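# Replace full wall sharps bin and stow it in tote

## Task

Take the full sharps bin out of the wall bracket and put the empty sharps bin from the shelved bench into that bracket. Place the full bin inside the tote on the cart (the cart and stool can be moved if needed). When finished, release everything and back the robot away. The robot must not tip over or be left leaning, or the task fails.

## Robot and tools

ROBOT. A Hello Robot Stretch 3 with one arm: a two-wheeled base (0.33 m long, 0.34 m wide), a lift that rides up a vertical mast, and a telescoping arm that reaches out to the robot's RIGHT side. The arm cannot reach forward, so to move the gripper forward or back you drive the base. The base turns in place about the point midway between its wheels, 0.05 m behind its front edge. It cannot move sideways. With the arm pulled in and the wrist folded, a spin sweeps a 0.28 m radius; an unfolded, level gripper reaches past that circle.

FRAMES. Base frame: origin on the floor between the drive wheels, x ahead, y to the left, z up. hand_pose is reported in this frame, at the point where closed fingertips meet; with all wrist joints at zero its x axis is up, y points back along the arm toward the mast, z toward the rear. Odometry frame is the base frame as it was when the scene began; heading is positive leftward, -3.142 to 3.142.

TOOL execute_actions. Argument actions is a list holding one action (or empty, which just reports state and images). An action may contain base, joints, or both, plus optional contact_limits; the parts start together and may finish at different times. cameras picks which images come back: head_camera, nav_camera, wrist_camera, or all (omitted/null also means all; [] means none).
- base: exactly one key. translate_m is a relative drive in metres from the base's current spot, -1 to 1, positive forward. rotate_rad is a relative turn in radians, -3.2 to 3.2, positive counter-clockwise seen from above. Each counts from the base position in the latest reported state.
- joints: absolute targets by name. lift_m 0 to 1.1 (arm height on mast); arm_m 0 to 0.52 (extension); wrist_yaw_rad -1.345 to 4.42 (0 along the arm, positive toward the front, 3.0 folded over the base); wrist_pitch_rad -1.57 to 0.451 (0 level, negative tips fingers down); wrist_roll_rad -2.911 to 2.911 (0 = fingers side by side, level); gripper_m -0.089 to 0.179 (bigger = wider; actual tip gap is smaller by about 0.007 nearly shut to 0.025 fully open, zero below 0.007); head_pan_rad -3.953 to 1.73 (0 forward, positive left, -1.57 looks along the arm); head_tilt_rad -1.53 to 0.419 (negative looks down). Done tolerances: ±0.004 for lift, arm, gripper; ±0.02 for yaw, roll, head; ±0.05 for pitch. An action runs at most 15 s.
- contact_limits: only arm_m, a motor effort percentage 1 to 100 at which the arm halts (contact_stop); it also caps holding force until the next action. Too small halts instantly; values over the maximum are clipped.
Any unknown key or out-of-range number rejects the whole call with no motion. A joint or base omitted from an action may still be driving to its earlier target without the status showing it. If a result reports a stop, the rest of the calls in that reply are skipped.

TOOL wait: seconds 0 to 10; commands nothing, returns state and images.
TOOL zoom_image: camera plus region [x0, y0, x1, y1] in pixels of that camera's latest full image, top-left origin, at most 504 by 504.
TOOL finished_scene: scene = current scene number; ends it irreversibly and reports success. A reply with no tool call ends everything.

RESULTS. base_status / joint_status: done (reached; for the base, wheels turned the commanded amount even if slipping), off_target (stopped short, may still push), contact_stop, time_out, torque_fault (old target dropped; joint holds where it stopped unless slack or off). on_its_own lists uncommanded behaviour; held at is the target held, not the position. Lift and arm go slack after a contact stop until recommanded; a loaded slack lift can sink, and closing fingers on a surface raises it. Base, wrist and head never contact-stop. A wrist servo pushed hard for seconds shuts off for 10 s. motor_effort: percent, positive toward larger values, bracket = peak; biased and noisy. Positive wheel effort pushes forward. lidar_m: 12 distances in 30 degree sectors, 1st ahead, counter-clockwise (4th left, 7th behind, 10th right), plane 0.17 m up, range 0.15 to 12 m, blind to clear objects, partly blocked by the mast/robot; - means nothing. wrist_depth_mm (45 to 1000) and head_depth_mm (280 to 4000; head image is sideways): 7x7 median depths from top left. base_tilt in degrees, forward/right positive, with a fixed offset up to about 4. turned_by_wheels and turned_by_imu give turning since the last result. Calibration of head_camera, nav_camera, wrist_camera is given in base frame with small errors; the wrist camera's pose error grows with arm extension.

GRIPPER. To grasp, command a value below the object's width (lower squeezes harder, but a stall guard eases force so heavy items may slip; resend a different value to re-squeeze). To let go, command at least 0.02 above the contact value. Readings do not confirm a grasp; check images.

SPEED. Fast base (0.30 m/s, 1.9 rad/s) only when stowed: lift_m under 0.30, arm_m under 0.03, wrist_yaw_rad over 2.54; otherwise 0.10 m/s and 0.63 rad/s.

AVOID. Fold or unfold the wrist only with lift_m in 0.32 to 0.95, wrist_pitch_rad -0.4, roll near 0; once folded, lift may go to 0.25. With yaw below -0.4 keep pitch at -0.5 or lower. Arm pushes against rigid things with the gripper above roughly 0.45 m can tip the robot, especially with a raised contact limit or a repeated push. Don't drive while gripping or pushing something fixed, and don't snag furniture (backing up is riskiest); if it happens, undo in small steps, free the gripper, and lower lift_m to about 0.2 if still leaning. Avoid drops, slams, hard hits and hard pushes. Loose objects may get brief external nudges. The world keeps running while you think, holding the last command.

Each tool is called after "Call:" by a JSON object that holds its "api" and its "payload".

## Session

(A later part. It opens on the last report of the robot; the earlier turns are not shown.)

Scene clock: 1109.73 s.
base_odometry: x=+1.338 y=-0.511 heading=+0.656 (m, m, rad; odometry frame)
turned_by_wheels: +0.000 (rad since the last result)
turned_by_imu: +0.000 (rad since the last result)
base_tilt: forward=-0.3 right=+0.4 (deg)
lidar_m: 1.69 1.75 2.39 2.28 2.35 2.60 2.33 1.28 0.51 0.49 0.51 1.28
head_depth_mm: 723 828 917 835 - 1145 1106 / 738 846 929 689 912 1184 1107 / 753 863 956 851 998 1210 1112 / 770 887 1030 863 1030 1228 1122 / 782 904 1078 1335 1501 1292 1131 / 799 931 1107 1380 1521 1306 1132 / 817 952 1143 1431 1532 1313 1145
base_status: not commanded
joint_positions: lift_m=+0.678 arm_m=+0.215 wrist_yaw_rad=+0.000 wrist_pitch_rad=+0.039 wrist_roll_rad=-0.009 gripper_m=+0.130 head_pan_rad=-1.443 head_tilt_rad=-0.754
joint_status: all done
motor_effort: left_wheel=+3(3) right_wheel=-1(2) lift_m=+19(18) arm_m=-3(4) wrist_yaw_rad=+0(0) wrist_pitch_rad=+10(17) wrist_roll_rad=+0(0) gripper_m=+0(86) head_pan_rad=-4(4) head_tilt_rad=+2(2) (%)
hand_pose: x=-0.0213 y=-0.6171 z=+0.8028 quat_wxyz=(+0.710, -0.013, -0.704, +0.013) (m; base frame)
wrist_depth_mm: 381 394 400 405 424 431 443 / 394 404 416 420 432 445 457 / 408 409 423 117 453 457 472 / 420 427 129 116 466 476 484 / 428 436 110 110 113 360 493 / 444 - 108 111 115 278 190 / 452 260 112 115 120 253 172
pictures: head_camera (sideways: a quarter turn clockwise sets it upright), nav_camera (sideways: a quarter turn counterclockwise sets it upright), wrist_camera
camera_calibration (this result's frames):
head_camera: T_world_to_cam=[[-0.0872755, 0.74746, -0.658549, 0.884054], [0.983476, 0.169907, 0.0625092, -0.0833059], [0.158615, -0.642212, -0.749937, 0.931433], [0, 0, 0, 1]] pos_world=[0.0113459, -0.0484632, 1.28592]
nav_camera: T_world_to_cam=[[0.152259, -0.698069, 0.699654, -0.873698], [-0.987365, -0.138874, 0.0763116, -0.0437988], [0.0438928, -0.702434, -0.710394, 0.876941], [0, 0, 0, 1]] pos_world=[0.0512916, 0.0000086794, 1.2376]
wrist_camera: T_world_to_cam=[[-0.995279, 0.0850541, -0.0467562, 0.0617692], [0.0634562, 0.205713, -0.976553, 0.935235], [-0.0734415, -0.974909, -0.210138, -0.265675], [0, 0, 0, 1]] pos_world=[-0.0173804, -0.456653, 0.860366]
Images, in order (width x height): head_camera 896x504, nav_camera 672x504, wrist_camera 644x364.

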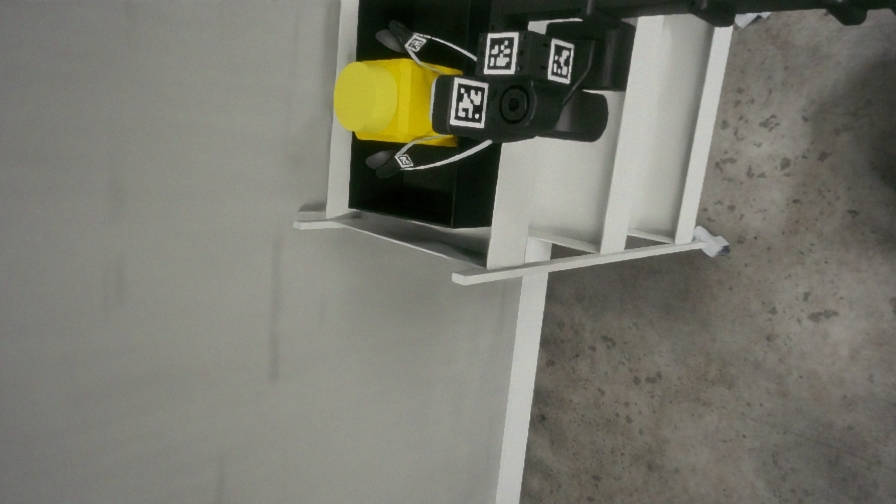

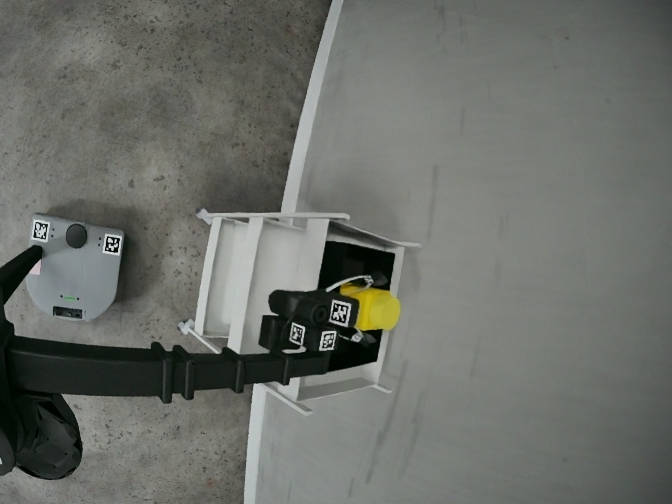

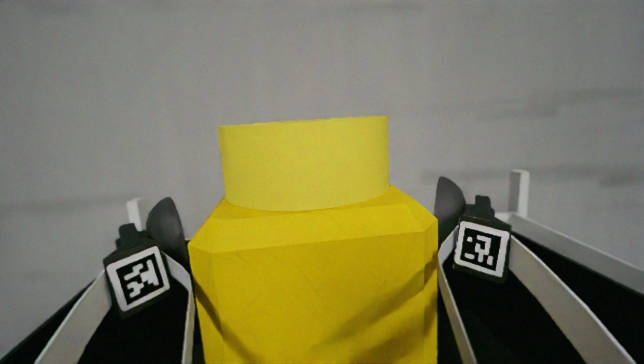

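Call:
{"api": "execute_actions", "payload": {"actions": [{"joints": {"gripper_m": 0.165, "lift_m": 0.72}}], "cameras": ["head_camera", "wrist_camera"]}}

Call:
{"api": "execute_actions", "payload": {"actions": [{"joints": {"arm_m": 0.0, "lift_m": 0.78, "wrist_pitch_rad": -0.4}}]}}

Scene clock: 1117.97 s.
base_odometry: x=+1.338 y=-0.511 heading=+0.656 (m, m, rad; odometry frame)
turned_by_wheels: +0.000 (rad since the last result)
turned_by_imu: +0.000 (rad since the last result)
base_tilt: forward=-0.3 right=+0.4 (deg)
lidar_m: 1.69 1.75 2.40 2.29 2.36 2.60 2.33 1.28 0.51 0.49 0.51 1.27
head_depth_mm: 722 828 920 858 958 1137 1103 / 737 847 927 - 970 1184 1107 / 752 867 958 855 995 1218 1117 / 768 886 1028 861 1031 1230 1122 / 781 907 1077 1328 1502 1298 1135 / 801 932 1108 1381 1516 1300 1135 / 816 953 1144 1425 1533 1312 1144
base_status: not commanded
joint_positions: lift_m=+0.720 arm_m=+0.215 wrist_yaw_rad=+0.000 wrist_pitch_rad=+0.040 wrist_roll_rad=-0.009 gripper_m=+0.165 head_pan_rad=-1.443 head_tilt_rad=-0.754
joint_status: all done
motor_effort: left_wheel=+3(3) right_wheel=-2(2) lift_m=+32(34) arm_m=-3(3) wrist_yaw_rad=+0(0) wrist_pitch_rad=+9(10) wrist_roll_rad=+0(0) gripper_m=+1(88) head_pan_rad=-3(4) head_tilt_rad=+2(2) (%)
hand_pose: x=-0.0213 y=-0.6171 z=+0.8445 quat_wxyz=(+0.710, -0.014, -0.704, +0.014) (m; base frame)
wrist_depth_mm: 384 395 403 411 423 426 439 / 393 402 412 421 435 448 455 / 403 417 418 427 453 466 479 / 418 429 434 445 456 475 488 / 430 436 444 125 473 - 499 / 443 366 159 124 298 275 524 / 465 265 121 119 123 256 212
pictures: head_camera (sideways: a quarter turn clockwise sets it upright), wrist_camera
camera_calibration (this result's frames):
head_camera: T_world_to_cam=[[-0.0872757, 0.747459, -0.658549, 0.884054], [0.983476, 0.169907, 0.0625092, -0.0833059], [0.158616, -0.642212, -0.749937, 0.931433], [0, 0, 0, 1]] pos_world=[0.011346, -0.0484632, 1.28592]
wrist_camera: T_world_to_cam=[[-0.995279, 0.0850012, -0.0468518, 0.0637651], [0.0634565, 0.20462, -0.976782, 0.975409], [-0.0734408, -0.975144, -0.209048, -0.258009], [0, 0, 0, 1]] pos_world=[-0.0173804, -0.456604, 0.901814]
Images, in order (width x height): head_camera 896x504, wrist_camera 644x364.

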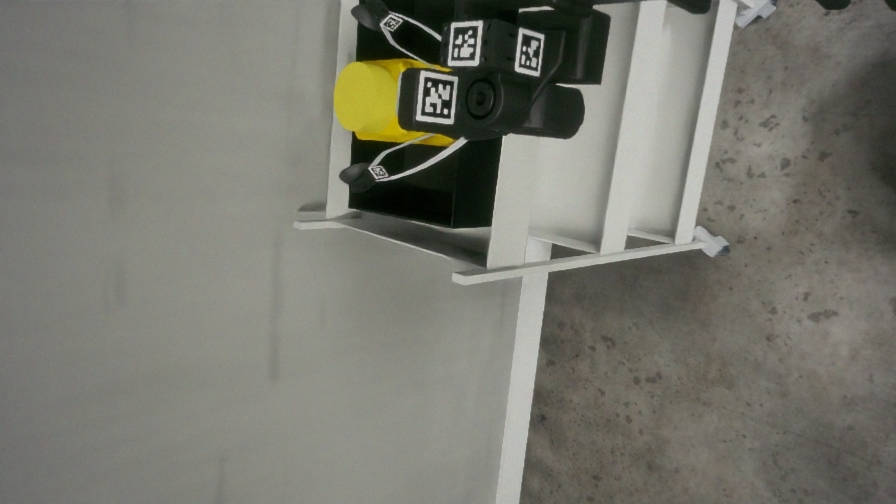

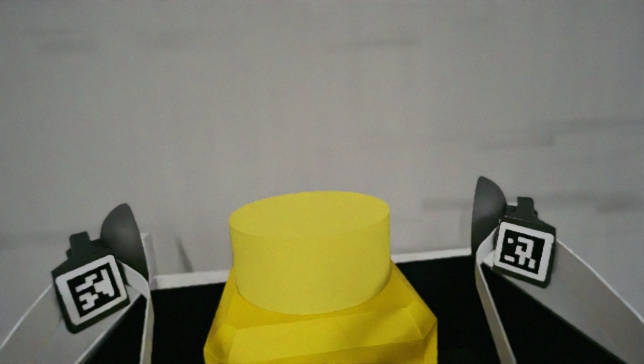

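Scene clock: 1120.80 s.
base_odometry: x=+1.338 y=-0.511 heading=+0.656 (m, m, rad; odometry frame)
turned_by_wheels: +0.000 (rad since the last result)
turned_by_imu: +0.000 (rad since the last result)
base_tilt: forward=-0.3 right=+0.4 (deg)
lidar_m: 1.69 1.76 2.39 2.28 2.37 2.60 2.34 1.28 0.51 0.49 0.51 1.28
head_depth_mm: 725 828 918 813 937 1151 - / 739 846 933 704 878 - - / 753 865 956 854 987 1218 1110 / 766 887 1031 861 1027 1233 1121 / 784 905 1078 1328 1510 1285 1125 / 797 929 1112 1379 1530 1303 1137 / 818 954 1141 1428 1540 1316 1145
base_status: not commanded
joint_positions: lift_m=+0.780 arm_m=+0.000 wrist_yaw_rad=+0.000 wrist_pitch_rad=-0.414 wrist_roll_rad=-0.009 gripper_m=+0.165 head_pan_rad=-1.443 head_tilt_rad=-0.754
joint_status: all done
motor_effort: left_wheel=+3(3) right_wheel=-2(1) lift_m=+32(34) arm_m=-4(2) wrist_yaw_rad=+0(0) wrist_pitch_rad=+7(9) wrist_roll_rad=+0(0) gripper_m=+0(1) head_pan_rad=-4(4) head_tilt_rad=+2(2) (%)
hand_pose: x=-0.0214 y=-0.3701 z=+0.7932 quat_wxyz=(+0.695, +0.146, -0.689, -0.145) (m; base frame)
wrist_depth_mm: 564 564 569 325 620 626 643 / 599 622 461 318 514 671 713 / 665 655 338 330 343 470 807 / 710 330 324 319 329 325 894 / 789 313 331 344 642 - - / 927 930 602 607 580 - - / 895 919 481 532 532 857 870
pictures: head_camera (sideways: a quarter turn clockwise sets it upright), nav_camera (sideways: a quarter turn counterclockwise sets it upright), wrist_camera
camera_calibration (this result's frames):
head_camera: T_world_to_cam=[[-0.0872425, 0.747455, -0.658559, 0.884066], [0.983483, 0.169866, 0.0625087, -0.0833052], [0.158589, -0.642228, -0.749929, 0.931423], [0, 0, 0, 1]] pos_world=[0.0113439, -0.0484636, 1.28592]
nav_camera: T_world_to_cam=[[0.152228, -0.698067, 0.699663, -0.873709], [-0.987372, -0.138831, 0.0763118, -0.043799], [0.043864, -0.702444, -0.710386, 0.87693], [0, 0, 0, 1]] pos_world=[0.0512917, 0.0000059527, 1.2376]
wrist_camera: T_world_to_cam=[[-0.99525, 0.0972401, -0.00459098, 0.0112757], [0.063425, 0.611933, -0.788363, 0.876155], [-0.0738511, -0.784909, -0.615194, 0.364713], [0, 0, 0, 1]] pos_world=[-0.0174136, -0.250978, 0.915149]
Images, in order (width x height): head_camera 896x504, nav_camera 672x504, wrist_camera 644x364.

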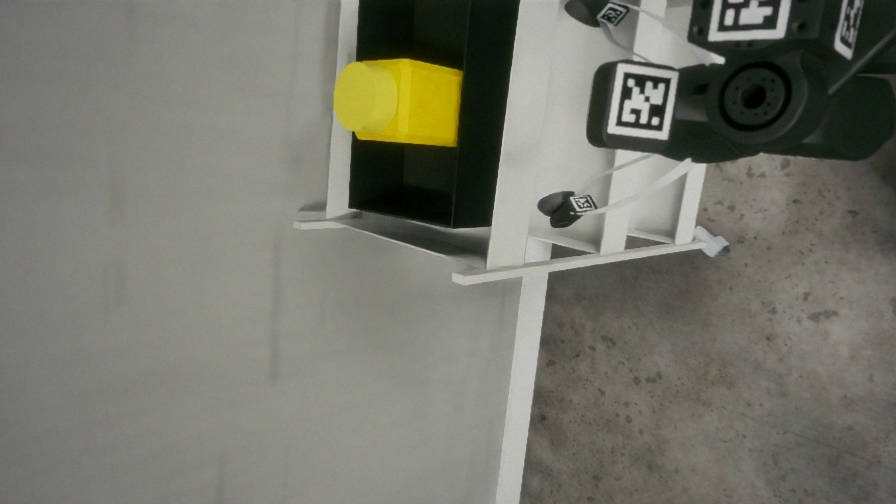

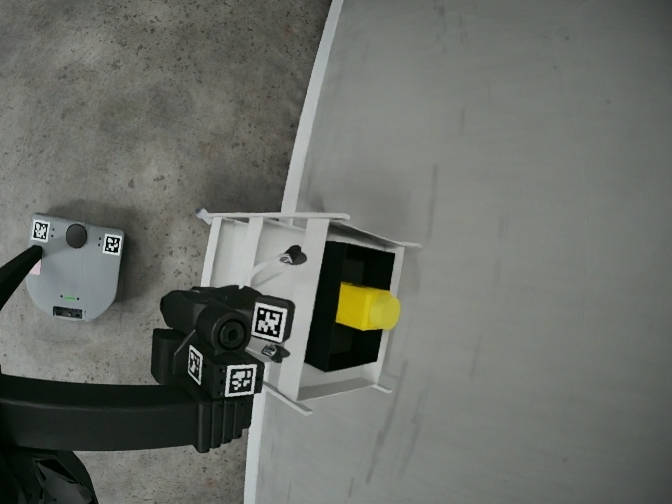

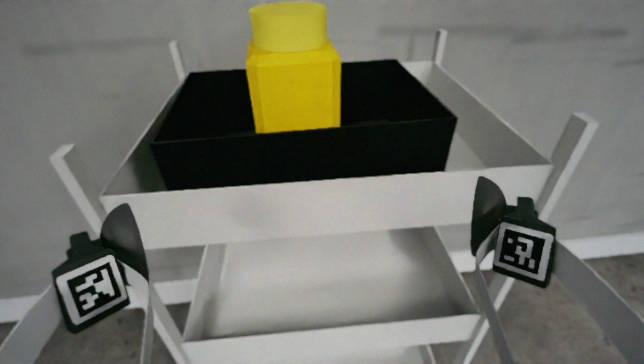

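Call:
{"api": "execute_actions", "payload": {"actions": [{"base": {"rotate_rad": -0.347}, "joints": {"wrist_yaw_rad": 2.85, "gripper_m": 0.02, "head_pan_rad": -3.0, "head_tilt_rad": -0.45, "lift_m": 0.6}}], "cameras": []}}

Call:
{"api": "execute_actions", "payload": {"actions": [{"joints": {"lift_m": 0.27}}]}}

Scene clock: 1144.57 s.
base_odometry: x=+1.338 y=-0.511 heading=+0.309 (m, m, rad; odometry frame)
turned_by_wheels: -0.347 (rad since the last result)
turned_by_imu: -0.344 (rad since the last result)
base_tilt: forward=-0.3 right=+0.3 (deg)
lidar_m: 1.57 1.69 1.87 2.89 2.38 2.51 2.33 2.11 1.10 0.49 0.49 1.00
head_depth_mm: 2694 2901 3242 2591 1895 1504 1246 / 2654 2868 3206 2615 1928 1516 1249 / 2634 2828 3194 2611 1936 1526 1261 / 2591 2835 3185 2674 1937 1529 1269 / 2580 2841 3125 2703 1953 1533 1260 / 2552 2787 3109 2726 1978 1548 1280 / 2516 2795 3017 2770 1995 1567 1285
base_status: done
joint_positions: lift_m=+0.600 arm_m=+0.000 wrist_yaw_rad=+2.847 wrist_pitch_rad=-0.415 wrist_roll_rad=-0.009 gripper_m=+0.020 head_pan_rad=-2.993 head_tilt_rad=-0.458
joint_status: all done
motor_effort: left_wheel=+3(8) right_wheel=-3(5) lift_m=+18(30) arm_m=-3(4) wrist_yaw_rad=+2(2) wrist_pitch_rad=+7(7) wrist_roll_rad=+0(0) gripper_m=+0(88) head_pan_rad=-4(47) head_tilt_rad=+4(21) (%)
hand_pose: x=+0.0441 y=+0.0699 z=+0.6138 quat_wxyz=(+0.246, +0.703, +0.044, +0.666) (m; base frame)
wrist_depth_mm: - - - - - - - / - - - - - - - / - - - - - - - / - - - - - - - / - - - - 963 976 950 / 846 - 805 831 848 825 819 / 739 - 734 733 730 729 706
pictures: none
No camera images: the call's "cameras" was empty. Leave "cameras" out to get every camera's image.

Scene clock: 1148.40 s.
base_odometry: x=+1.338 y=-0.511 heading=+0.309 (m, m, rad; odometry frame)
turned_by_wheels: +0.000 (rad since the last result)
turned_by_imu: +0.000 (rad since the last result)
base_tilt: forward=-0.3 right=+0.3 (deg)
lidar_m: 1.58 1.69 1.86 2.88 2.38 2.51 2.34 2.10 1.10 0.49 0.49 1.00
head_depth_mm: 2694 2864 3256 2609 1906 1507 1246 / 2635 2869 3185 2623 1909 1517 1248 / 2617 2804 3189 2610 1935 1523 1259 / 2605 2867 3162 2674 1954 1528 1265 / 2611 2777 3116 2712 1970 1543 1268 / 2576 2797 3097 2733 1992 1559 1283 / 2534 2762 3026 2743 1978 1565 1286
base_status: not commanded
joint_positions: lift_m=+0.270 arm_m=+0.000 wrist_yaw_rad=+2.847 wrist_pitch_rad=-0.415 wrist_roll_rad=-0.009 gripper_m=+0.020 head_pan_rad=-2.993 head_tilt_rad=-0.458
joint_status: all done
motor_effort: left_wheel=+3(3) right_wheel=-3(2) lift_m=+17(19) arm_m=-3(3) wrist_yaw_rad=+2(2) wrist_pitch_rad=+7(7) wrist_roll_rad=+0(0) gripper_m=+1(0) head_pan_rad=-4(4) head_tilt_rad=+4(3) (%)
hand_pose: x=+0.0440 y=+0.0699 z=+0.2837 quat_wxyz=(+0.246, +0.703, +0.044, +0.666) (m; base frame)
wrist_depth_mm: - - - - - - - / - - - - - - - / - 841 832 821 830 799 814 / - 674 669 677 647 638 630 / - 566 551 549 545 534 534 / 473 - - 473 459 464 449 / 435 - - 409 404 406 396
pictures: head_camera (sideways: a quarter turn clockwise sets it upright), nav_camera (sideways: a quarter turn counterclockwise sets it upright), wrist_camera
camera_calibration (this result's frames):
head_camera: T_world_to_cam=[[0.522997, 0.0695475, -0.849492, 1.12921], [0.206622, -0.977282, 0.0471989, -0.058656], [-0.826911, -0.200209, -0.525485, 0.645481], [0, 0, 0, 1]] pos_world=[-0.0446985, -0.00662629, 1.30122]
nav_camera: T_world_to_cam=[[-0.462147, -0.131969, 0.876929, -1.10105], [-0.136956, 0.987623, 0.0764503, -0.0491965], [-0.876164, -0.0847693, -0.474501, 0.575676], [0, 0, 0, 1]] pos_world=[-0.0111972, -0.0479166, 1.24246]
wrist_camera: T_world_to_cam=[[0.923921, -0.382557, -0.00448215, -0.0197263], [-0.238946, -0.567854, -0.787684, 0.296605], [0.298789, 0.728829, -0.616063, 0.279524], [0, 0, 0, 1]] pos_world=[0.00557957, -0.0428428, 0.405747]
Images, in order (width x height): head_camera 896x504, nav_camera 672x504, wrist_camera 644x364.

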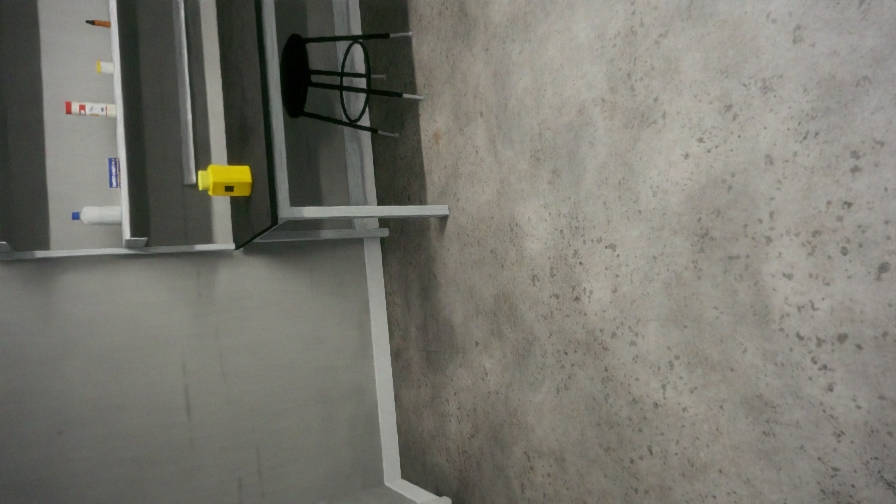

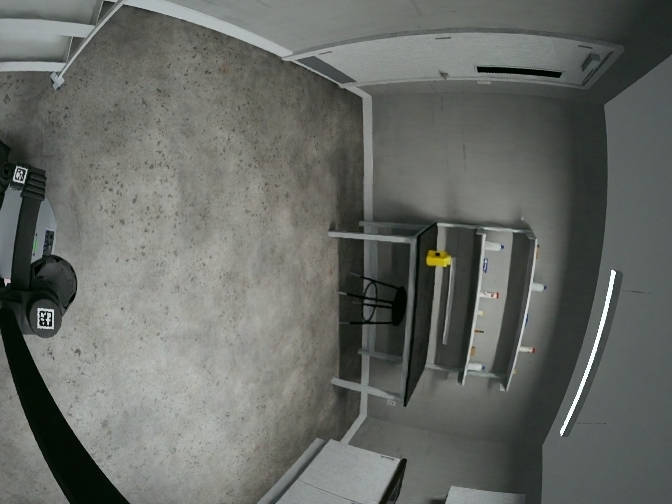

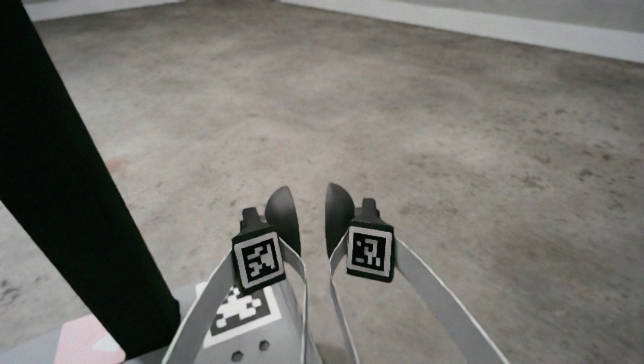

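Call:
{"api": "execute_actions", "payload": {"actions": [{"base": {"translate_m": -1.0}}], "cameras": []}}

Call:
{"api": "execute_actions", "payload": {"actions": [{"base": {"translate_m": -0.91}}]}}

Scene clock: 1157.60 s.
base_odometry: x=+0.385 y=-0.815 heading=+0.309 (m, m, rad; odometry frame)
turned_by_wheels: +0.000 (rad since the last result)
turned_by_imu: +0.003 (rad since the last result)
base_tilt: forward=-0.3 right=+0.3 (deg)
lidar_m: 2.17 2.63 2.92 1.94 1.94 2.00 1.59 1.36 1.49 1.25 1.24 1.06
head_depth_mm: 1848 2040 1666 2350 1894 1504 1246 / 1821 2001 1707 2267 1931 1514 1251 / 1829 1974 1625 2372 1930 1528 1258 / 1771 1964 1593 2302 1863 1542 1262 / 1763 1928 2089 2358 1967 1549 1274 / 1768 1919 2106 2342 1991 1556 1277 / 1750 1896 2069 2323 2007 1563 1284
base_status: done
joint_positions: lift_m=+0.270 arm_m=+0.000 wrist_yaw_rad=+2.848 wrist_pitch_rad=-0.415 wrist_roll_rad=-0.009 gripper_m=+0.020 head_pan_rad=-2.993 head_tilt_rad=-0.457
joint_status: not commanded
motor_effort: left_wheel=+3(9) right_wheel=-3(6) lift_m=+17(18) arm_m=-3(4) wrist_yaw_rad=+2(2) wrist_pitch_rad=+7(7) wrist_roll_rad=+0(0) gripper_m=+0(0) head_pan_rad=-4(3) head_tilt_rad=+3(4) (%)
hand_pose: x=+0.0439 y=+0.0699 z=+0.2837 quat_wxyz=(+0.246, +0.703, +0.044, +0.666) (m; base frame)
wrist_depth_mm: - - - - - - - / - - - - - - - / - 845 846 816 790 809 800 / - 669 673 643 650 639 647 / - 577 546 547 547 528 527 / 476 - - 462 462 459 451 / 437 - - 413 399 399 398
pictures: none
No camera images: the call's "cameras" was empty. Leave "cameras" out to get every camera's image.

Scene clock: 1162.40 s.
base_odometry: x=-0.481 y=-1.092 heading=+0.309 (m, m, rad; odometry frame)
turned_by_wheels: +0.000 (rad since the last result)
turned_by_imu: +0.002 (rad since the last result)
base_tilt: forward=-0.3 right=+0.4 (deg)
lidar_m: 2.00 3.49 1.98 1.63 1.25 0.89 0.68 0.57 0.56 1.54 1.53 1.72
head_depth_mm: 1090 1202 1342 1075 788 1383 1213 / 1073 1189 1317 1080 794 1003 1196 / 1040 1171 1262 1093 803 720 1256 / 1063 1165 1259 1105 807 696 1268 / 1050 1099 1264 1056 814 684 1272 / 1029 1099 1244 828 813 685 1282 / 999 1075 1208 1228 826 671 805
base_status: done
joint_positions: lift_m=+0.270 arm_m=+0.000 wrist_yaw_rad=+2.848 wrist_pitch_rad=-0.415 wrist_roll_rad=-0.009 gripper_m=+0.020 head_pan_rad=-2.993 head_tilt_rad=-0.457
joint_status: not commanded
motor_effort: left_wheel=+3(9) right_wheel=-2(9) lift_m=+17(18) arm_m=-3(3) wrist_yaw_rad=+1(2) wrist_pitch_rad=+7(7) wrist_roll_rad=+0(0) gripper_m=+0(0) head_pan_rad=-3(3) head_tilt_rad=+3(3) (%)
hand_pose: x=+0.0439 y=+0.0699 z=+0.2837 quat_wxyz=(+0.246, +0.703, +0.044, +0.666) (m; base frame)
wrist_depth_mm: - - - - - - - / - - - - - - - / - 857 812 838 818 810 799 / - 669 682 655 651 652 634 / - 563 550 542 539 534 532 / 462 - - 465 462 458 460 / 436 - - 413 406 400 397
pictures: head_camera (sideways: a quarter turn clockwise sets it upright), nav_camera (sideways: a quarter turn counterclockwise sets it upright), wrist_camera
camera_calibration (this result's frames):
head_camera: T_world_to_cam=[[0.522222, 0.0693149, -0.849988, 1.12986], [0.206452, -0.97732, 0.0471429, -0.0585822], [-0.827443, -0.200101, -0.524689, 0.644448], [0, 0, 0, 1]] pos_world=[-0.0447006, -0.00661527, 1.30126]
nav_camera: T_world_to_cam=[[-0.461361, -0.131746, 0.877377, -1.10164], [-0.136669, 0.987663, 0.07644, -0.0491849], [-0.876623, -0.0846434, -0.473674, 0.574603], [0, 0, 0, 1]] pos_world=[-0.0112629, -0.0479211, 1.24248]
wrist_camera: T_world_to_cam=[[0.924191, -0.381905, -0.00447393, -0.0196293], [-0.238564, -0.568085, -0.787633, 0.296548], [0.29826, 0.728991, -0.616128, 0.279554], [0, 0, 0, 1]] pos_world=[0.00550724, -0.0428241, 0.405724]
Images, in order (width x height): head_camera 896x504, nav_camera 672x504, wrist_camera 644x364.

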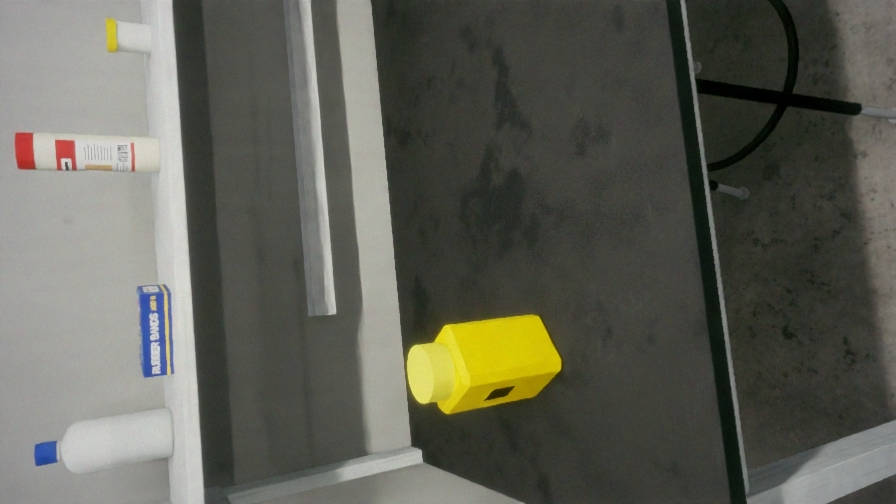

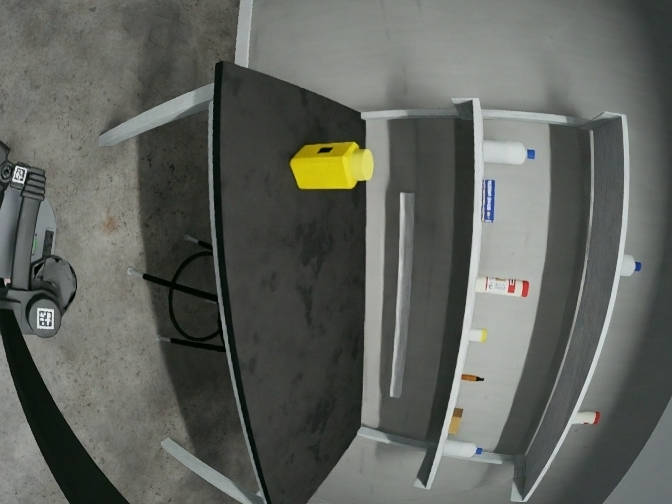

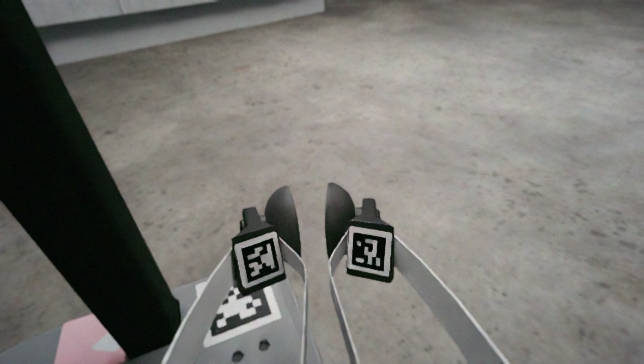

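Call:
{"api": "execute_actions", "payload": {"actions": [{"base": {"rotate_rad": -1.225}, "joints": {"head_pan_rad": -1.57, "head_tilt_rad": -0.55, "lift_m": 0.5}}]}}

Scene clock: 1172.47 s.
base_odometry: x=-0.481 y=-1.092 heading=-0.915 (m, m, rad; odometry frame)
turned_by_wheels: -1.225 (rad since the last result)
turned_by_imu: -1.215 (rad since the last result)
base_tilt: forward=-0.3 right=+0.3 (deg)
lidar_m: 1.53 1.61 1.90 3.47 3.17 1.68 1.62 1.25 0.68 0.93 0.56 1.59
head_depth_mm: 992 1128 1238 925 710 1340 1164 / 1010 1128 1251 931 718 1374 1197 / 1003 1138 1264 945 724 1389 1200 / 906 1170 1271 822 730 1404 1210 / 892 1160 1258 927 735 1406 1143 / 1041 1186 1339 1439 743 852 1201 / 1078 1198 1354 1554 1716 1468 1233
base_status: done
joint_positions: lift_m=+0.500 arm_m=+0.000 wrist_yaw_rad=+2.848 wrist_pitch_rad=-0.415 wrist_roll_rad=-0.009 gripper_m=+0.020 head_pan_rad=-1.577 head_tilt_rad=-0.544
joint_status: all done
motor_effort: left_wheel=+3(13) right_wheel=-2(6) lift_m=+32(35) arm_m=-4(4) wrist_yaw_rad=+2(2) wrist_pitch_rad=+7(7) wrist_roll_rad=+0(0) gripper_m=+1(1) head_pan_rad=+5(47) head_tilt_rad=-2(13) (%)
hand_pose: x=+0.0439 y=+0.0699 z=+0.5129 quat_wxyz=(+0.246, +0.703, +0.044, +0.666) (m; base frame)
wrist_depth_mm: - - - - - - - / - - - - - - - / - - - - - - - / - - - - - - - / 857 879 854 822 844 856 818 / 730 - 726 726 724 729 718 / 641 - 640 625 623 624 633
pictures: head_camera (sideways: a quarter turn clockwise sets it upright), nav_camera (sideways: a quarter turn counterclockwise sets it upright), wrist_camera
camera_calibration (this result's frames):
head_camera: T_world_to_cam=[[0.0124123, 0.59852, -0.801012, 1.06912], [0.997433, 0.0490921, 0.0521379, -0.0699045], [0.070529, -0.799602, -0.596374, 0.732234], [0, 0, 0, 1]] pos_world=[0.0048111, -0.0509605, 1.2967]
nav_camera: T_world_to_cam=[[0.0586339, -0.550576, 0.832723, -1.04658], [-0.996968, 0.010448, 0.0771067, -0.0447964], [-0.0511534, -0.83472, -0.548294, 0.666657], [0, 0, 0, 1]] pos_world=[0.0508062, -0.0192811, 1.24049]
wrist_camera: T_world_to_cam=[[0.924191, -0.381905, -0.00446442, -0.0186125], [-0.238586, -0.56816, -0.787573, 0.477087], [0.298242, 0.728932, -0.616206, 0.42087], [0, 0, 0, 1]] pos_world=[0.00550708, -0.042832, 0.635]
Images, in order (width x height): head_camera 896x504, nav_camera 672x504, wrist_camera 644x364.

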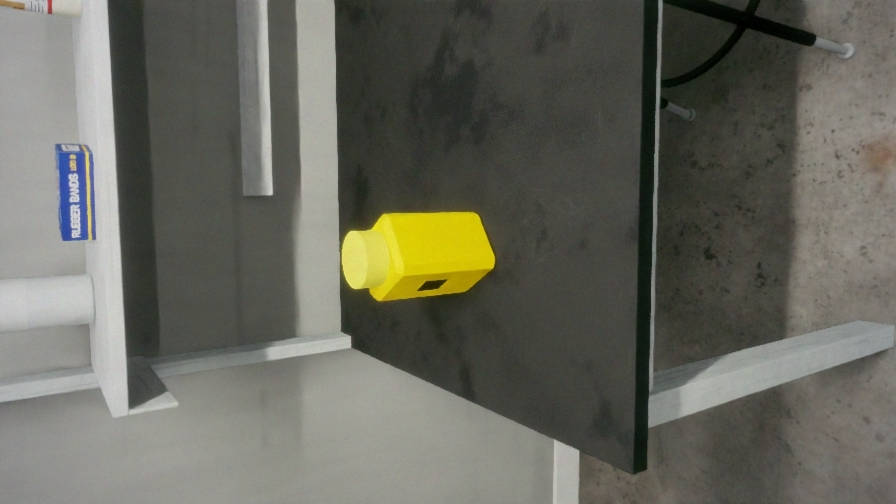

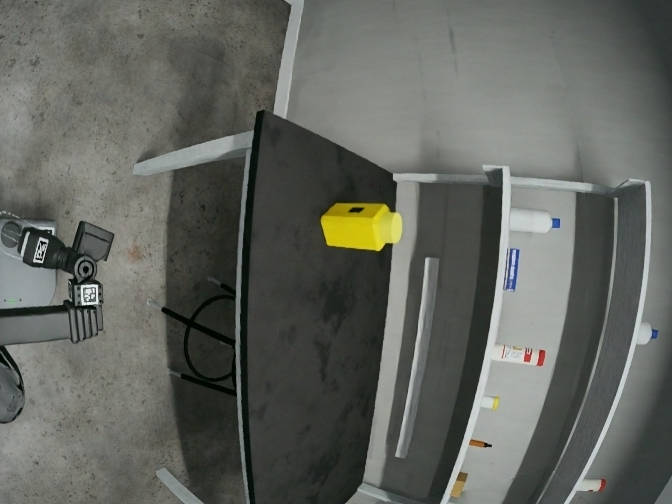

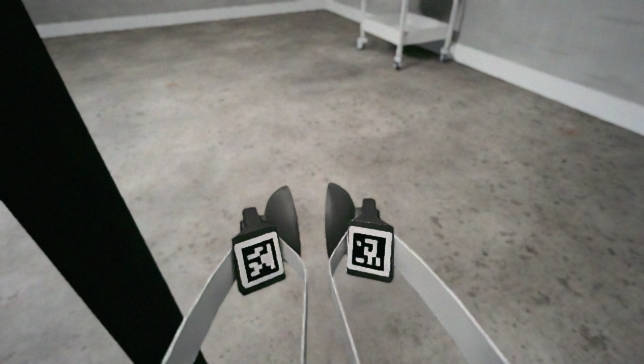

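Call:
{"api": "execute_actions", "payload": {"actions": [{"joints": {"lift_m": 0.89, "wrist_yaw_rad": 0.5, "gripper_m": 0.165}}], "cameras": []}}

Call:
{"api": "execute_actions", "payload": {"actions": [{"joints": {"wrist_pitch_rad": 0.0, "arm_m": 0.3}}]}}

Scene clock: 1266.80 s.
base_odometry: x=-0.481 y=-1.092 heading=-0.915 (m, m, rad; odometry frame)
turned_by_wheels: +0.000 (rad since the last result)
turned_by_imu: +0.001 (rad since the last result)
base_tilt: forward=-0.3 right=+0.4 (deg)
lidar_m: 1.53 1.61 1.90 3.50 3.14 1.68 1.62 1.25 0.68 0.94 0.56 1.59
head_depth_mm: 994 1125 1237 922 712 1410 - / 1013 1134 1248 933 718 1392 - / 1002 1151 1257 945 747 1469 - / 909 1169 1266 820 732 - 1159 / 891 1163 1260 929 733 1407 1147 / 1037 1182 1347 1451 742 843 1200 / 1074 1199 1360 1547 1699 1467 1235
base_status: not commanded
joint_positions: lift_m=+0.890 arm_m=+0.000 wrist_yaw_rad=+0.503 wrist_pitch_rad=-0.415 wrist_roll_rad=-0.009 gripper_m=+0.165 head_pan_rad=-1.577 head_tilt_rad=-0.544
joint_status: all done
motor_effort: left_wheel=+4(3) right_wheel=-2(2) lift_m=+32(33) arm_m=-4(4) wrist_yaw_rad=-1(0) wrist_pitch_rad=+7(7) wrist_roll_rad=+0(0) gripper_m=+0(89) head_pan_rad=+5(4) head_tilt_rad=-2(2) (%)
hand_pose: x=+0.0869 y=-0.3422 z=+0.9029 quat_wxyz=(+0.710, +0.313, -0.630, +0.032) (m; base frame)
wrist_depth_mm: - - - - 435 842 783 / - - - - 477 706 681 / - - - 540 506 516 525 / - - 450 428 424 433 412 / - - - 386 350 - 348 / - - - - - 318 294 / - - - - - - 953
pictures: none
No camera images: the call's "cameras" was empty. Leave "cameras" out to get every camera's image.

Scene clock: 1270.23 s.
base_odometry: x=-0.481 y=-1.092 heading=-0.915 (m, m, rad; odometry frame)
turned_by_wheels: +0.000 (rad since the last result)
turned_by_imu: +0.000 (rad since the last result)
base_tilt: forward=-0.4 right=+0.4 (deg)
lidar_m: 1.52 1.61 1.91 3.48 3.18 1.68 1.62 1.25 0.68 0.93 0.56 1.60
head_depth_mm: 989 1123 1242 - 690 1337 1165 / 1011 1128 1254 831 718 1382 1196 / 1000 1144 1269 - 724 1395 1202 / 902 1167 1268 838 730 1403 1204 / 887 1158 1257 927 736 1412 1147 / 1038 1183 1346 1439 745 854 1197 / 1075 1192 1348 1555 1705 1473 1226
base_status: not commanded
joint_positions: lift_m=+0.890 arm_m=+0.300 wrist_yaw_rad=+0.502 wrist_pitch_rad=-0.020 wrist_roll_rad=-0.009 gripper_m=+0.165 head_pan_rad=-1.577 head_tilt_rad=-0.544
joint_status: all done
motor_effort: left_wheel=+3(3) right_wheel=-2(2) lift_m=+32(32) arm_m=+2(2) wrist_yaw_rad=+0(2) wrist_pitch_rad=+9(11) wrist_roll_rad=+0(0) gripper_m=+1(1) head_pan_rad=+4(5) head_tilt_rad=-3(2) (%)
hand_pose: x=+0.1015 y=-0.6689 z=+0.9992 quat_wxyz=(+0.690, +0.182, -0.680, +0.169) (m; base frame)
wrist_depth_mm: - 900 820 563 635 580 558 / - - 838 755 687 621 570 / - - 879 772 724 635 591 / - - 947 840 762 655 607 / - - - 820 613 - 617 / - - - 283 227 485 484 / - - 446 385 224 397 384
pictures: head_camera (sideways: a quarter turn clockwise sets it upright), nav_camera (sideways: a quarter turn counterclockwise sets it upright), wrist_camera
camera_calibration (this result's frames):
head_camera: T_world_to_cam=[[0.0124125, 0.59852, -0.801012, 1.06912], [0.997433, 0.0490919, 0.0521379, -0.0699045], [0.0705288, -0.799602, -0.596374, 0.732234], [0, 0, 0, 1]] pos_world=[0.00481109, -0.0509605, 1.2967]
nav_camera: T_world_to_cam=[[0.0586338, -0.550576, 0.832723, -1.04658], [-0.996968, 0.0104482, 0.0771067, -0.0447964], [-0.0511536, -0.83472, -0.548294, 0.666657], [0, 0, 0, 1]] pos_world=[0.0508062, -0.0192811, 1.24049]
wrist_camera: T_world_to_cam=[[-0.915009, -0.401274, -0.0416867, -0.140917], [-0.0703974, 0.260555, -0.962889, 1.16649], [0.397244, -0.878118, -0.266659, -0.192473], [0, 0, 0, 1]] pos_world=[0.029636, -0.529496, 1.06601]
Images, in order (width x height): head_camera 896x504, nav_camera 672x504, wrist_camera 644x364.

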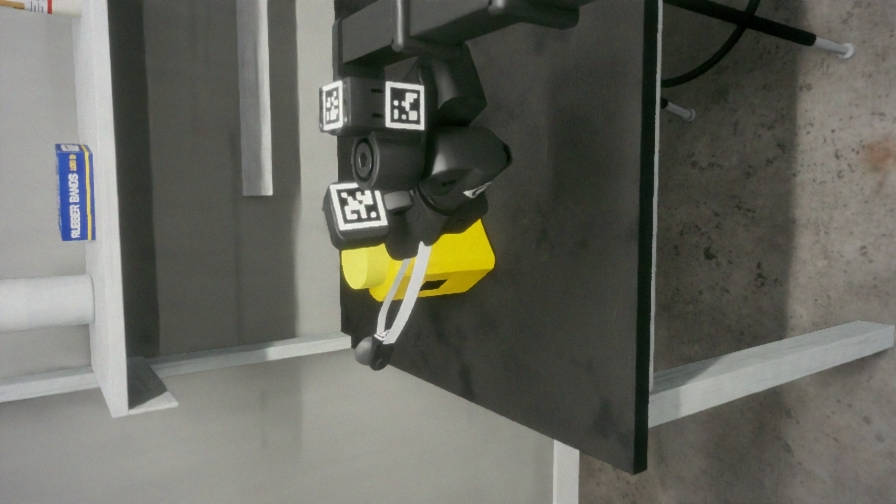

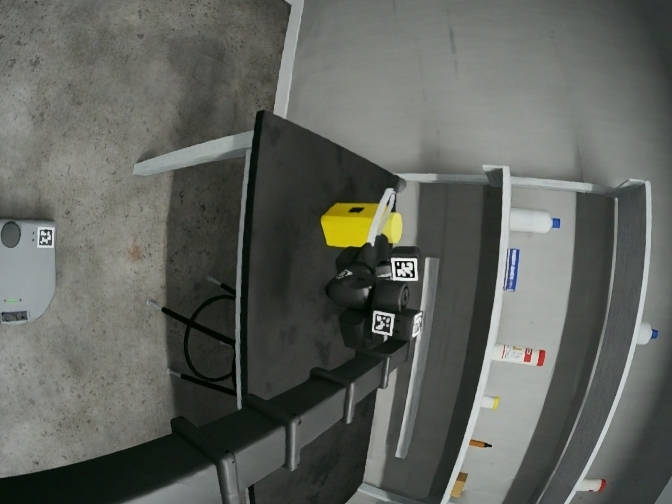

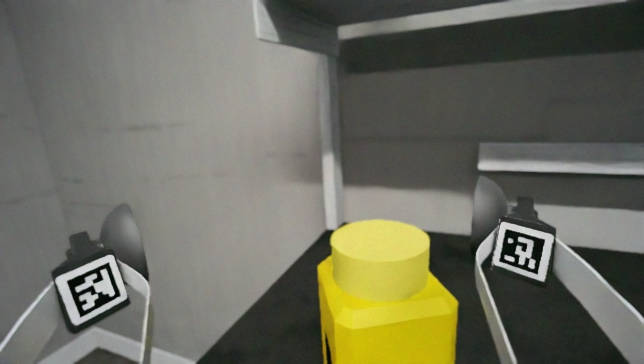

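Call:
{"api": "execute_actions", "payload": {"actions": [{"joints": {"arm_m": 0.41}, "contact_limits": {"arm_m": 15}}]}}

Scene clock: 1304.53 s.
base_odometry: x=-0.481 y=-1.092 heading=-0.915 (m, m, rad; odometry frame)
turned_by_wheels: +0.000 (rad since the last result)
turned_by_imu: +0.000 (rad since the last result)
base_tilt: forward=-0.2 right=+0.3 (deg)
lidar_m: 1.53 1.61 1.90 3.50 3.15 1.68 1.62 1.25 0.68 0.93 0.56 1.59
head_depth_mm: 994 1126 1234 889 703 1340 1166 / 1012 1133 - 911 718 1381 1194 / 1001 1147 - 902 723 1383 1202 / 904 1167 1271 822 731 1400 1209 / 885 1159 1267 928 735 1408 1149 / 1040 1186 1339 1446 743 853 1195 / 1078 1193 1341 1558 1709 1474 1233
base_status: not commanded
joint_positions: lift_m=+0.890 arm_m=+0.410 wrist_yaw_rad=+0.502 wrist_pitch_rad=-0.020 wrist_roll_rad=-0.009 gripper_m=+0.165 head_pan_rad=-1.577 head_tilt_rad=-0.544
joint_status: all done
motor_effort: left_wheel=+3(3) right_wheel=-2(2) lift_m=+32(32) arm_m=+3(5) wrist_yaw_rad=-1(1) wrist_pitch_rad=+9(9) wrist_roll_rad=+0(0) gripper_m=+1(1) head_pan_rad=+5(5) head_tilt_rad=-3(2) (%)
contact_limits: arm_m 15 (drawing in: default 28, maximum 46; extending or still: default 37, maximum 62)
hand_pose: x=+0.1015 y=-0.7790 z=+0.9992 quat_wxyz=(+0.690, +0.182, -0.680, +0.169) (m; base frame)
wrist_depth_mm: 941 805 448 554 578 509 475 / - 843 749 633 592 535 491 / - 892 766 675 601 548 505 / - 927 819 683 635 488 462 / - 998 865 707 652 - 540 / - - 917 534 506 481 491 / - - 424 153 372 400 388
pictures: head_camera (sideways: a quarter turn clockwise sets it upright), nav_camera (sideways: a quarter turn counterclockwise sets it upright), wrist_camera
camera_calibration (this result's frames):
head_camera: T_world_to_cam=[[0.0124124, 0.59852, -0.801012, 1.06912], [0.997433, 0.049092, 0.0521379, -0.0699045], [0.0705289, -0.799602, -0.596374, 0.732234], [0, 0, 0, 1]] pos_world=[0.00481109, -0.0509605, 1.2967]
nav_camera: T_world_to_cam=[[0.0586339, -0.550576, 0.832723, -1.04658], [-0.996968, 0.0104481, 0.0771067, -0.0447964], [-0.0511535, -0.83472, -0.548294, 0.666657], [0, 0, 0, 1]] pos_world=[0.0508062, -0.0192811, 1.24049]
wrist_camera: T_world_to_cam=[[-0.915017, -0.401256, -0.0416878, -0.185046], [-0.0703857, 0.260545, -0.962893, 1.19515], [0.397228, -0.878129, -0.266645, -0.289085], [0, 0, 0, 1]] pos_world=[0.029634, -0.639496, 1.06601]
Images, in order (width x height): head_camera 896x504, nav_camera 672x504, wrist_camera 644x364.

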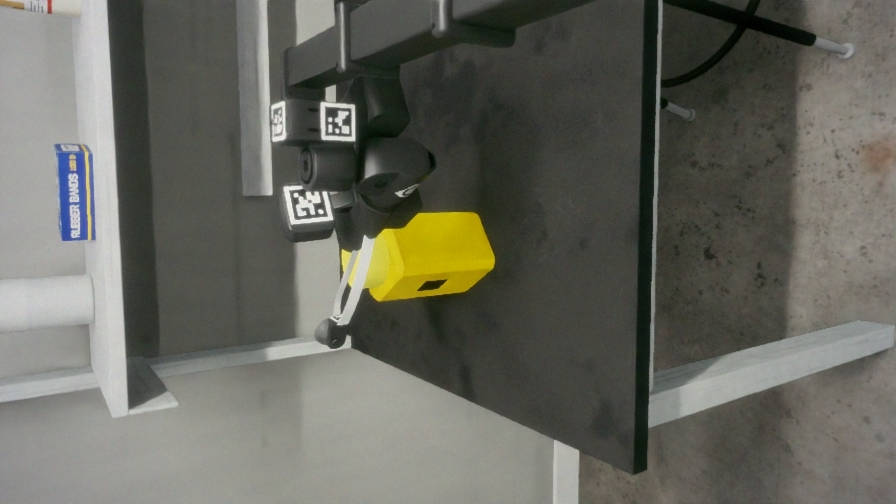

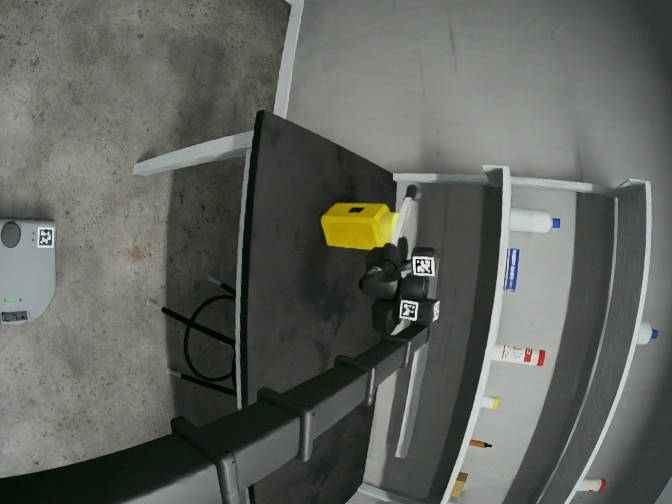

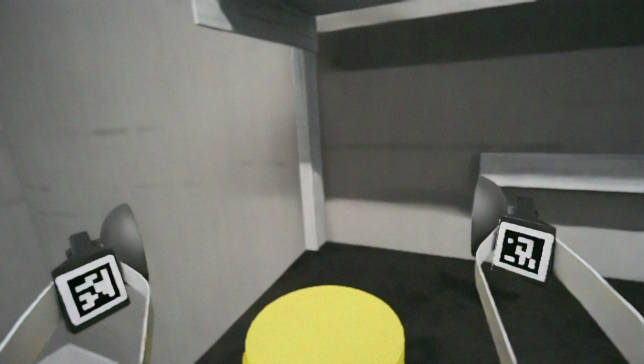

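Call:
{"api": "execute_actions", "payload": {"actions": [{"base": {"translate_m": -0.012}, "joints": {"arm_m": 0.397, "lift_m": 0.86}}], "cameras": ["head_camera", "wrist_camera"]}}

Scene clock: 1343.93 s.
base_odometry: x=-0.489 y=-1.083 heading=-0.915 (m, m, rad; odometry frame)
turned_by_wheels: +0.000 (rad since the last result)
turned_by_imu: +0.001 (rad since the last result)
base_tilt: forward=-0.3 right=+0.3 (deg)
lidar_m: 1.54 1.62 1.91 3.48 3.13 1.66 1.61 1.24 0.67 0.93 0.56 1.61
head_depth_mm: 987 1126 1231 - 691 1323 1164 / 1007 1138 1246 877 719 1372 1197 / 1003 1144 1258 865 726 1394 1198 / 1013 1173 1273 833 731 1391 1203 / 883 1175 1283 923 740 1411 1189 / 1026 1169 1338 1121 744 829 1197 / 1076 1197 1355 1544 1705 1470 1232
base_status: done
joint_positions: lift_m=+0.860 arm_m=+0.397 wrist_yaw_rad=+0.502 wrist_pitch_rad=-0.020 wrist_roll_rad=-0.009 gripper_m=+0.165 head_pan_rad=-1.577 head_tilt_rad=-0.544
joint_status: all done
motor_effort: left_wheel=+3(5) right_wheel=-2(4) lift_m=+17(28) arm_m=-4(3) wrist_yaw_rad=+0(0) wrist_pitch_rad=+9(9) wrist_roll_rad=+0(0) gripper_m=+1(1) head_pan_rad=+5(5) head_tilt_rad=-2(2) (%)
hand_pose: x=+0.1015 y=-0.7665 z=+0.9700 quat_wxyz=(+0.690, +0.182, -0.680, +0.169) (m; base frame)
wrist_depth_mm: 966 816 705 618 577 528 486 / - 864 766 643 597 543 491 / - 875 817 669 619 553 495 / - 963 831 716 642 578 523 / - - 872 198 631 - 545 / - - 907 144 468 432 436 / - - 169 136 340 364 349
pictures: head_camera (sideways: a quarter turn clockwise sets it upright), wrist_camera
camera_calibration (this result's frames):
head_camera: T_world_to_cam=[[0.0124122, 0.59852, -0.801012, 1.06912], [0.997432, 0.0490924, 0.0521379, -0.0699045], [0.0705292, -0.799602, -0.596374, 0.732234], [0, 0, 0, 1]] pos_world=[0.00481111, -0.0509605, 1.2967]
wrist_camera: T_world_to_cam=[[-0.915015, -0.40126, -0.0416967, -0.181257], [-0.0703393, 0.26046, -0.962919, 1.16369], [0.397241, -0.878152, -0.266549, -0.286053], [0, 0, 0, 1]] pos_world=[0.0296322, -0.627024, 1.03673]
Images, in order (width x height): head_camera 896x504, wrist_camera 644x364.

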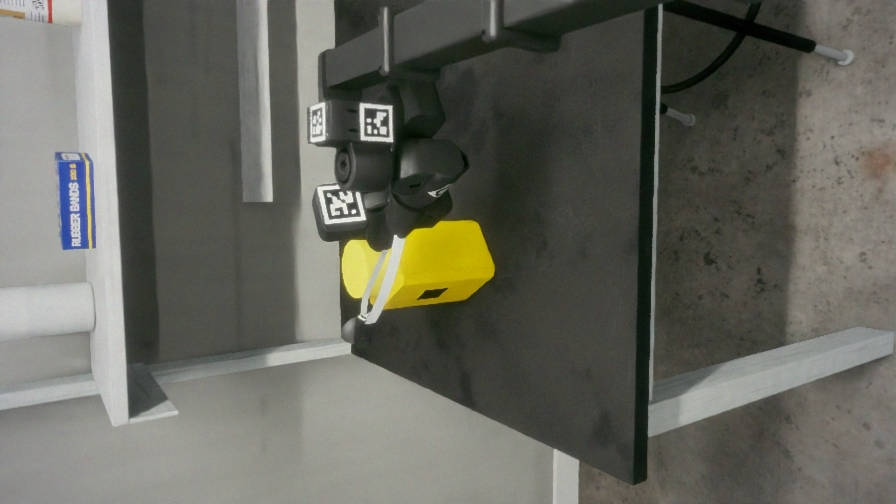

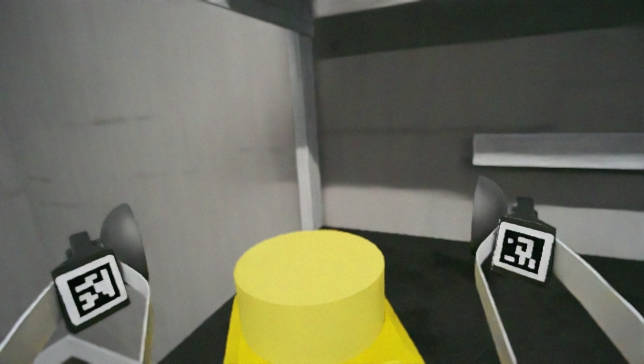

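Call:
{"api": "execute_actions", "payload": {"actions": [{"joints": {"lift_m": 0.8}}], "cameras": ["head_camera", "wrist_camera"]}}

Scene clock: 1352.07 s.
base_odometry: x=-0.489 y=-1.083 heading=-0.915 (m, m, rad; odometry frame)
turned_by_wheels: +0.000 (rad since the last result)
turned_by_imu: +0.000 (rad since the last result)
base_tilt: forward=-0.3 right=+0.3 (deg)
lidar_m: 1.54 1.62 1.91 3.48 3.14 1.67 1.61 1.24 0.67 0.93 0.56 1.61
head_depth_mm: 987 1127 1229 963 - 1349 1153 / 1010 1132 1248 - 717 1362 1193 / 1007 1145 1260 - 725 1396 1198 / 1012 1173 1272 830 731 1399 1214 / 882 1179 1257 924 738 1408 1184 / 1022 1165 1337 1117 742 827 1198 / 1075 1201 1359 1552 1706 1481 1237
base_status: not commanded
joint_positions: lift_m=+0.800 arm_m=+0.397 wrist_yaw_rad=+0.502 wrist_pitch_rad=-0.020 wrist_roll_rad=-0.009 gripper_m=+0.165 head_pan_rad=-1.577 head_tilt_rad=-0.544
joint_status: all done
motor_effort: left_wheel=+3(3) right_wheel=-2(2) lift_m=+17(17) arm_m=-5(4) wrist_yaw_rad=-1(1) wrist_pitch_rad=+9(9) wrist_roll_rad=+0(0) gripper_m=+1(1) head_pan_rad=+5(5) head_tilt_rad=-2(3) (%)
hand_pose: x=+0.1015 y=-0.7665 z=+0.9099 quat_wxyz=(+0.690, +0.182, -0.680, +0.169) (m; base frame)
wrist_depth_mm: 943 829 711 618 577 520 484 / - 862 744 650 599 537 486 / - 903 775 605 614 552 497 / - 984 129 120 635 576 529 / - - 130 121 137 - 468 / - - 114 116 124 337 344 / - 308 118 122 130 278 269
pictures: head_camera (sideways: a quarter turn clockwise sets it upright), wrist_camera
camera_calibration (this result's frames):
head_camera: T_world_to_cam=[[0.0124125, 0.59852, -0.801012, 1.06912], [0.997433, 0.0490918, 0.0521379, -0.0699045], [0.0705287, -0.799602, -0.596374, 0.732233], [0, 0, 0, 1]] pos_world=[0.00481108, -0.0509605, 1.2967]
wrist_camera: T_world_to_cam=[[-0.915015, -0.401259, -0.0416966, -0.183758], [-0.0703394, 0.26046, -0.962919, 1.1059], [0.397241, -0.878152, -0.266549, -0.302045], [0, 0, 0, 1]] pos_world=[0.0296322, -0.62702, 0.976724]
Images, in order (width x height): head_camera 896x504, wrist_camera 644x364.

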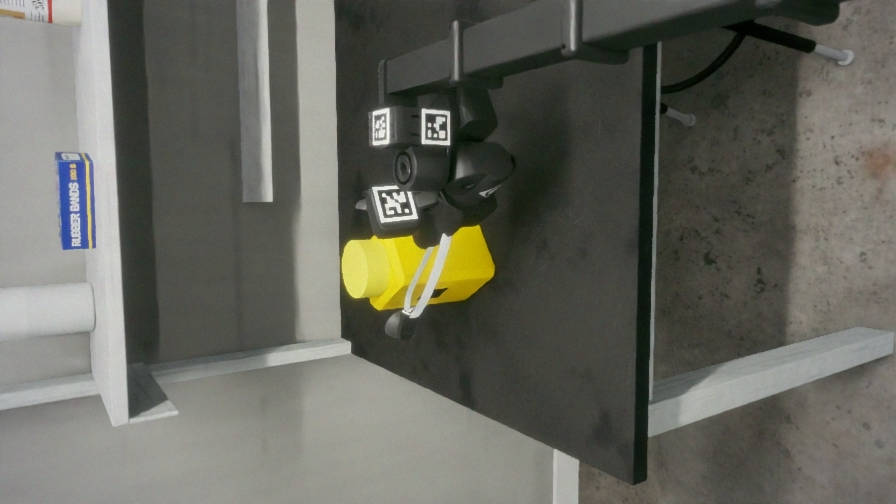

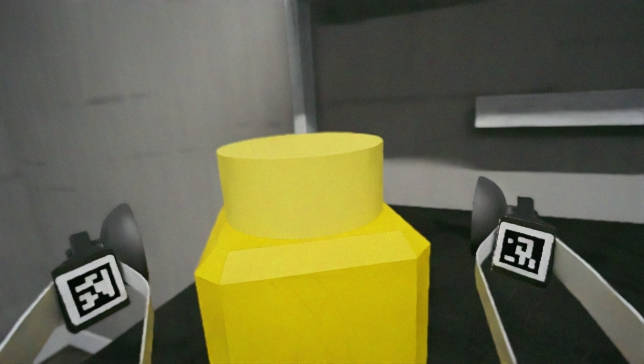

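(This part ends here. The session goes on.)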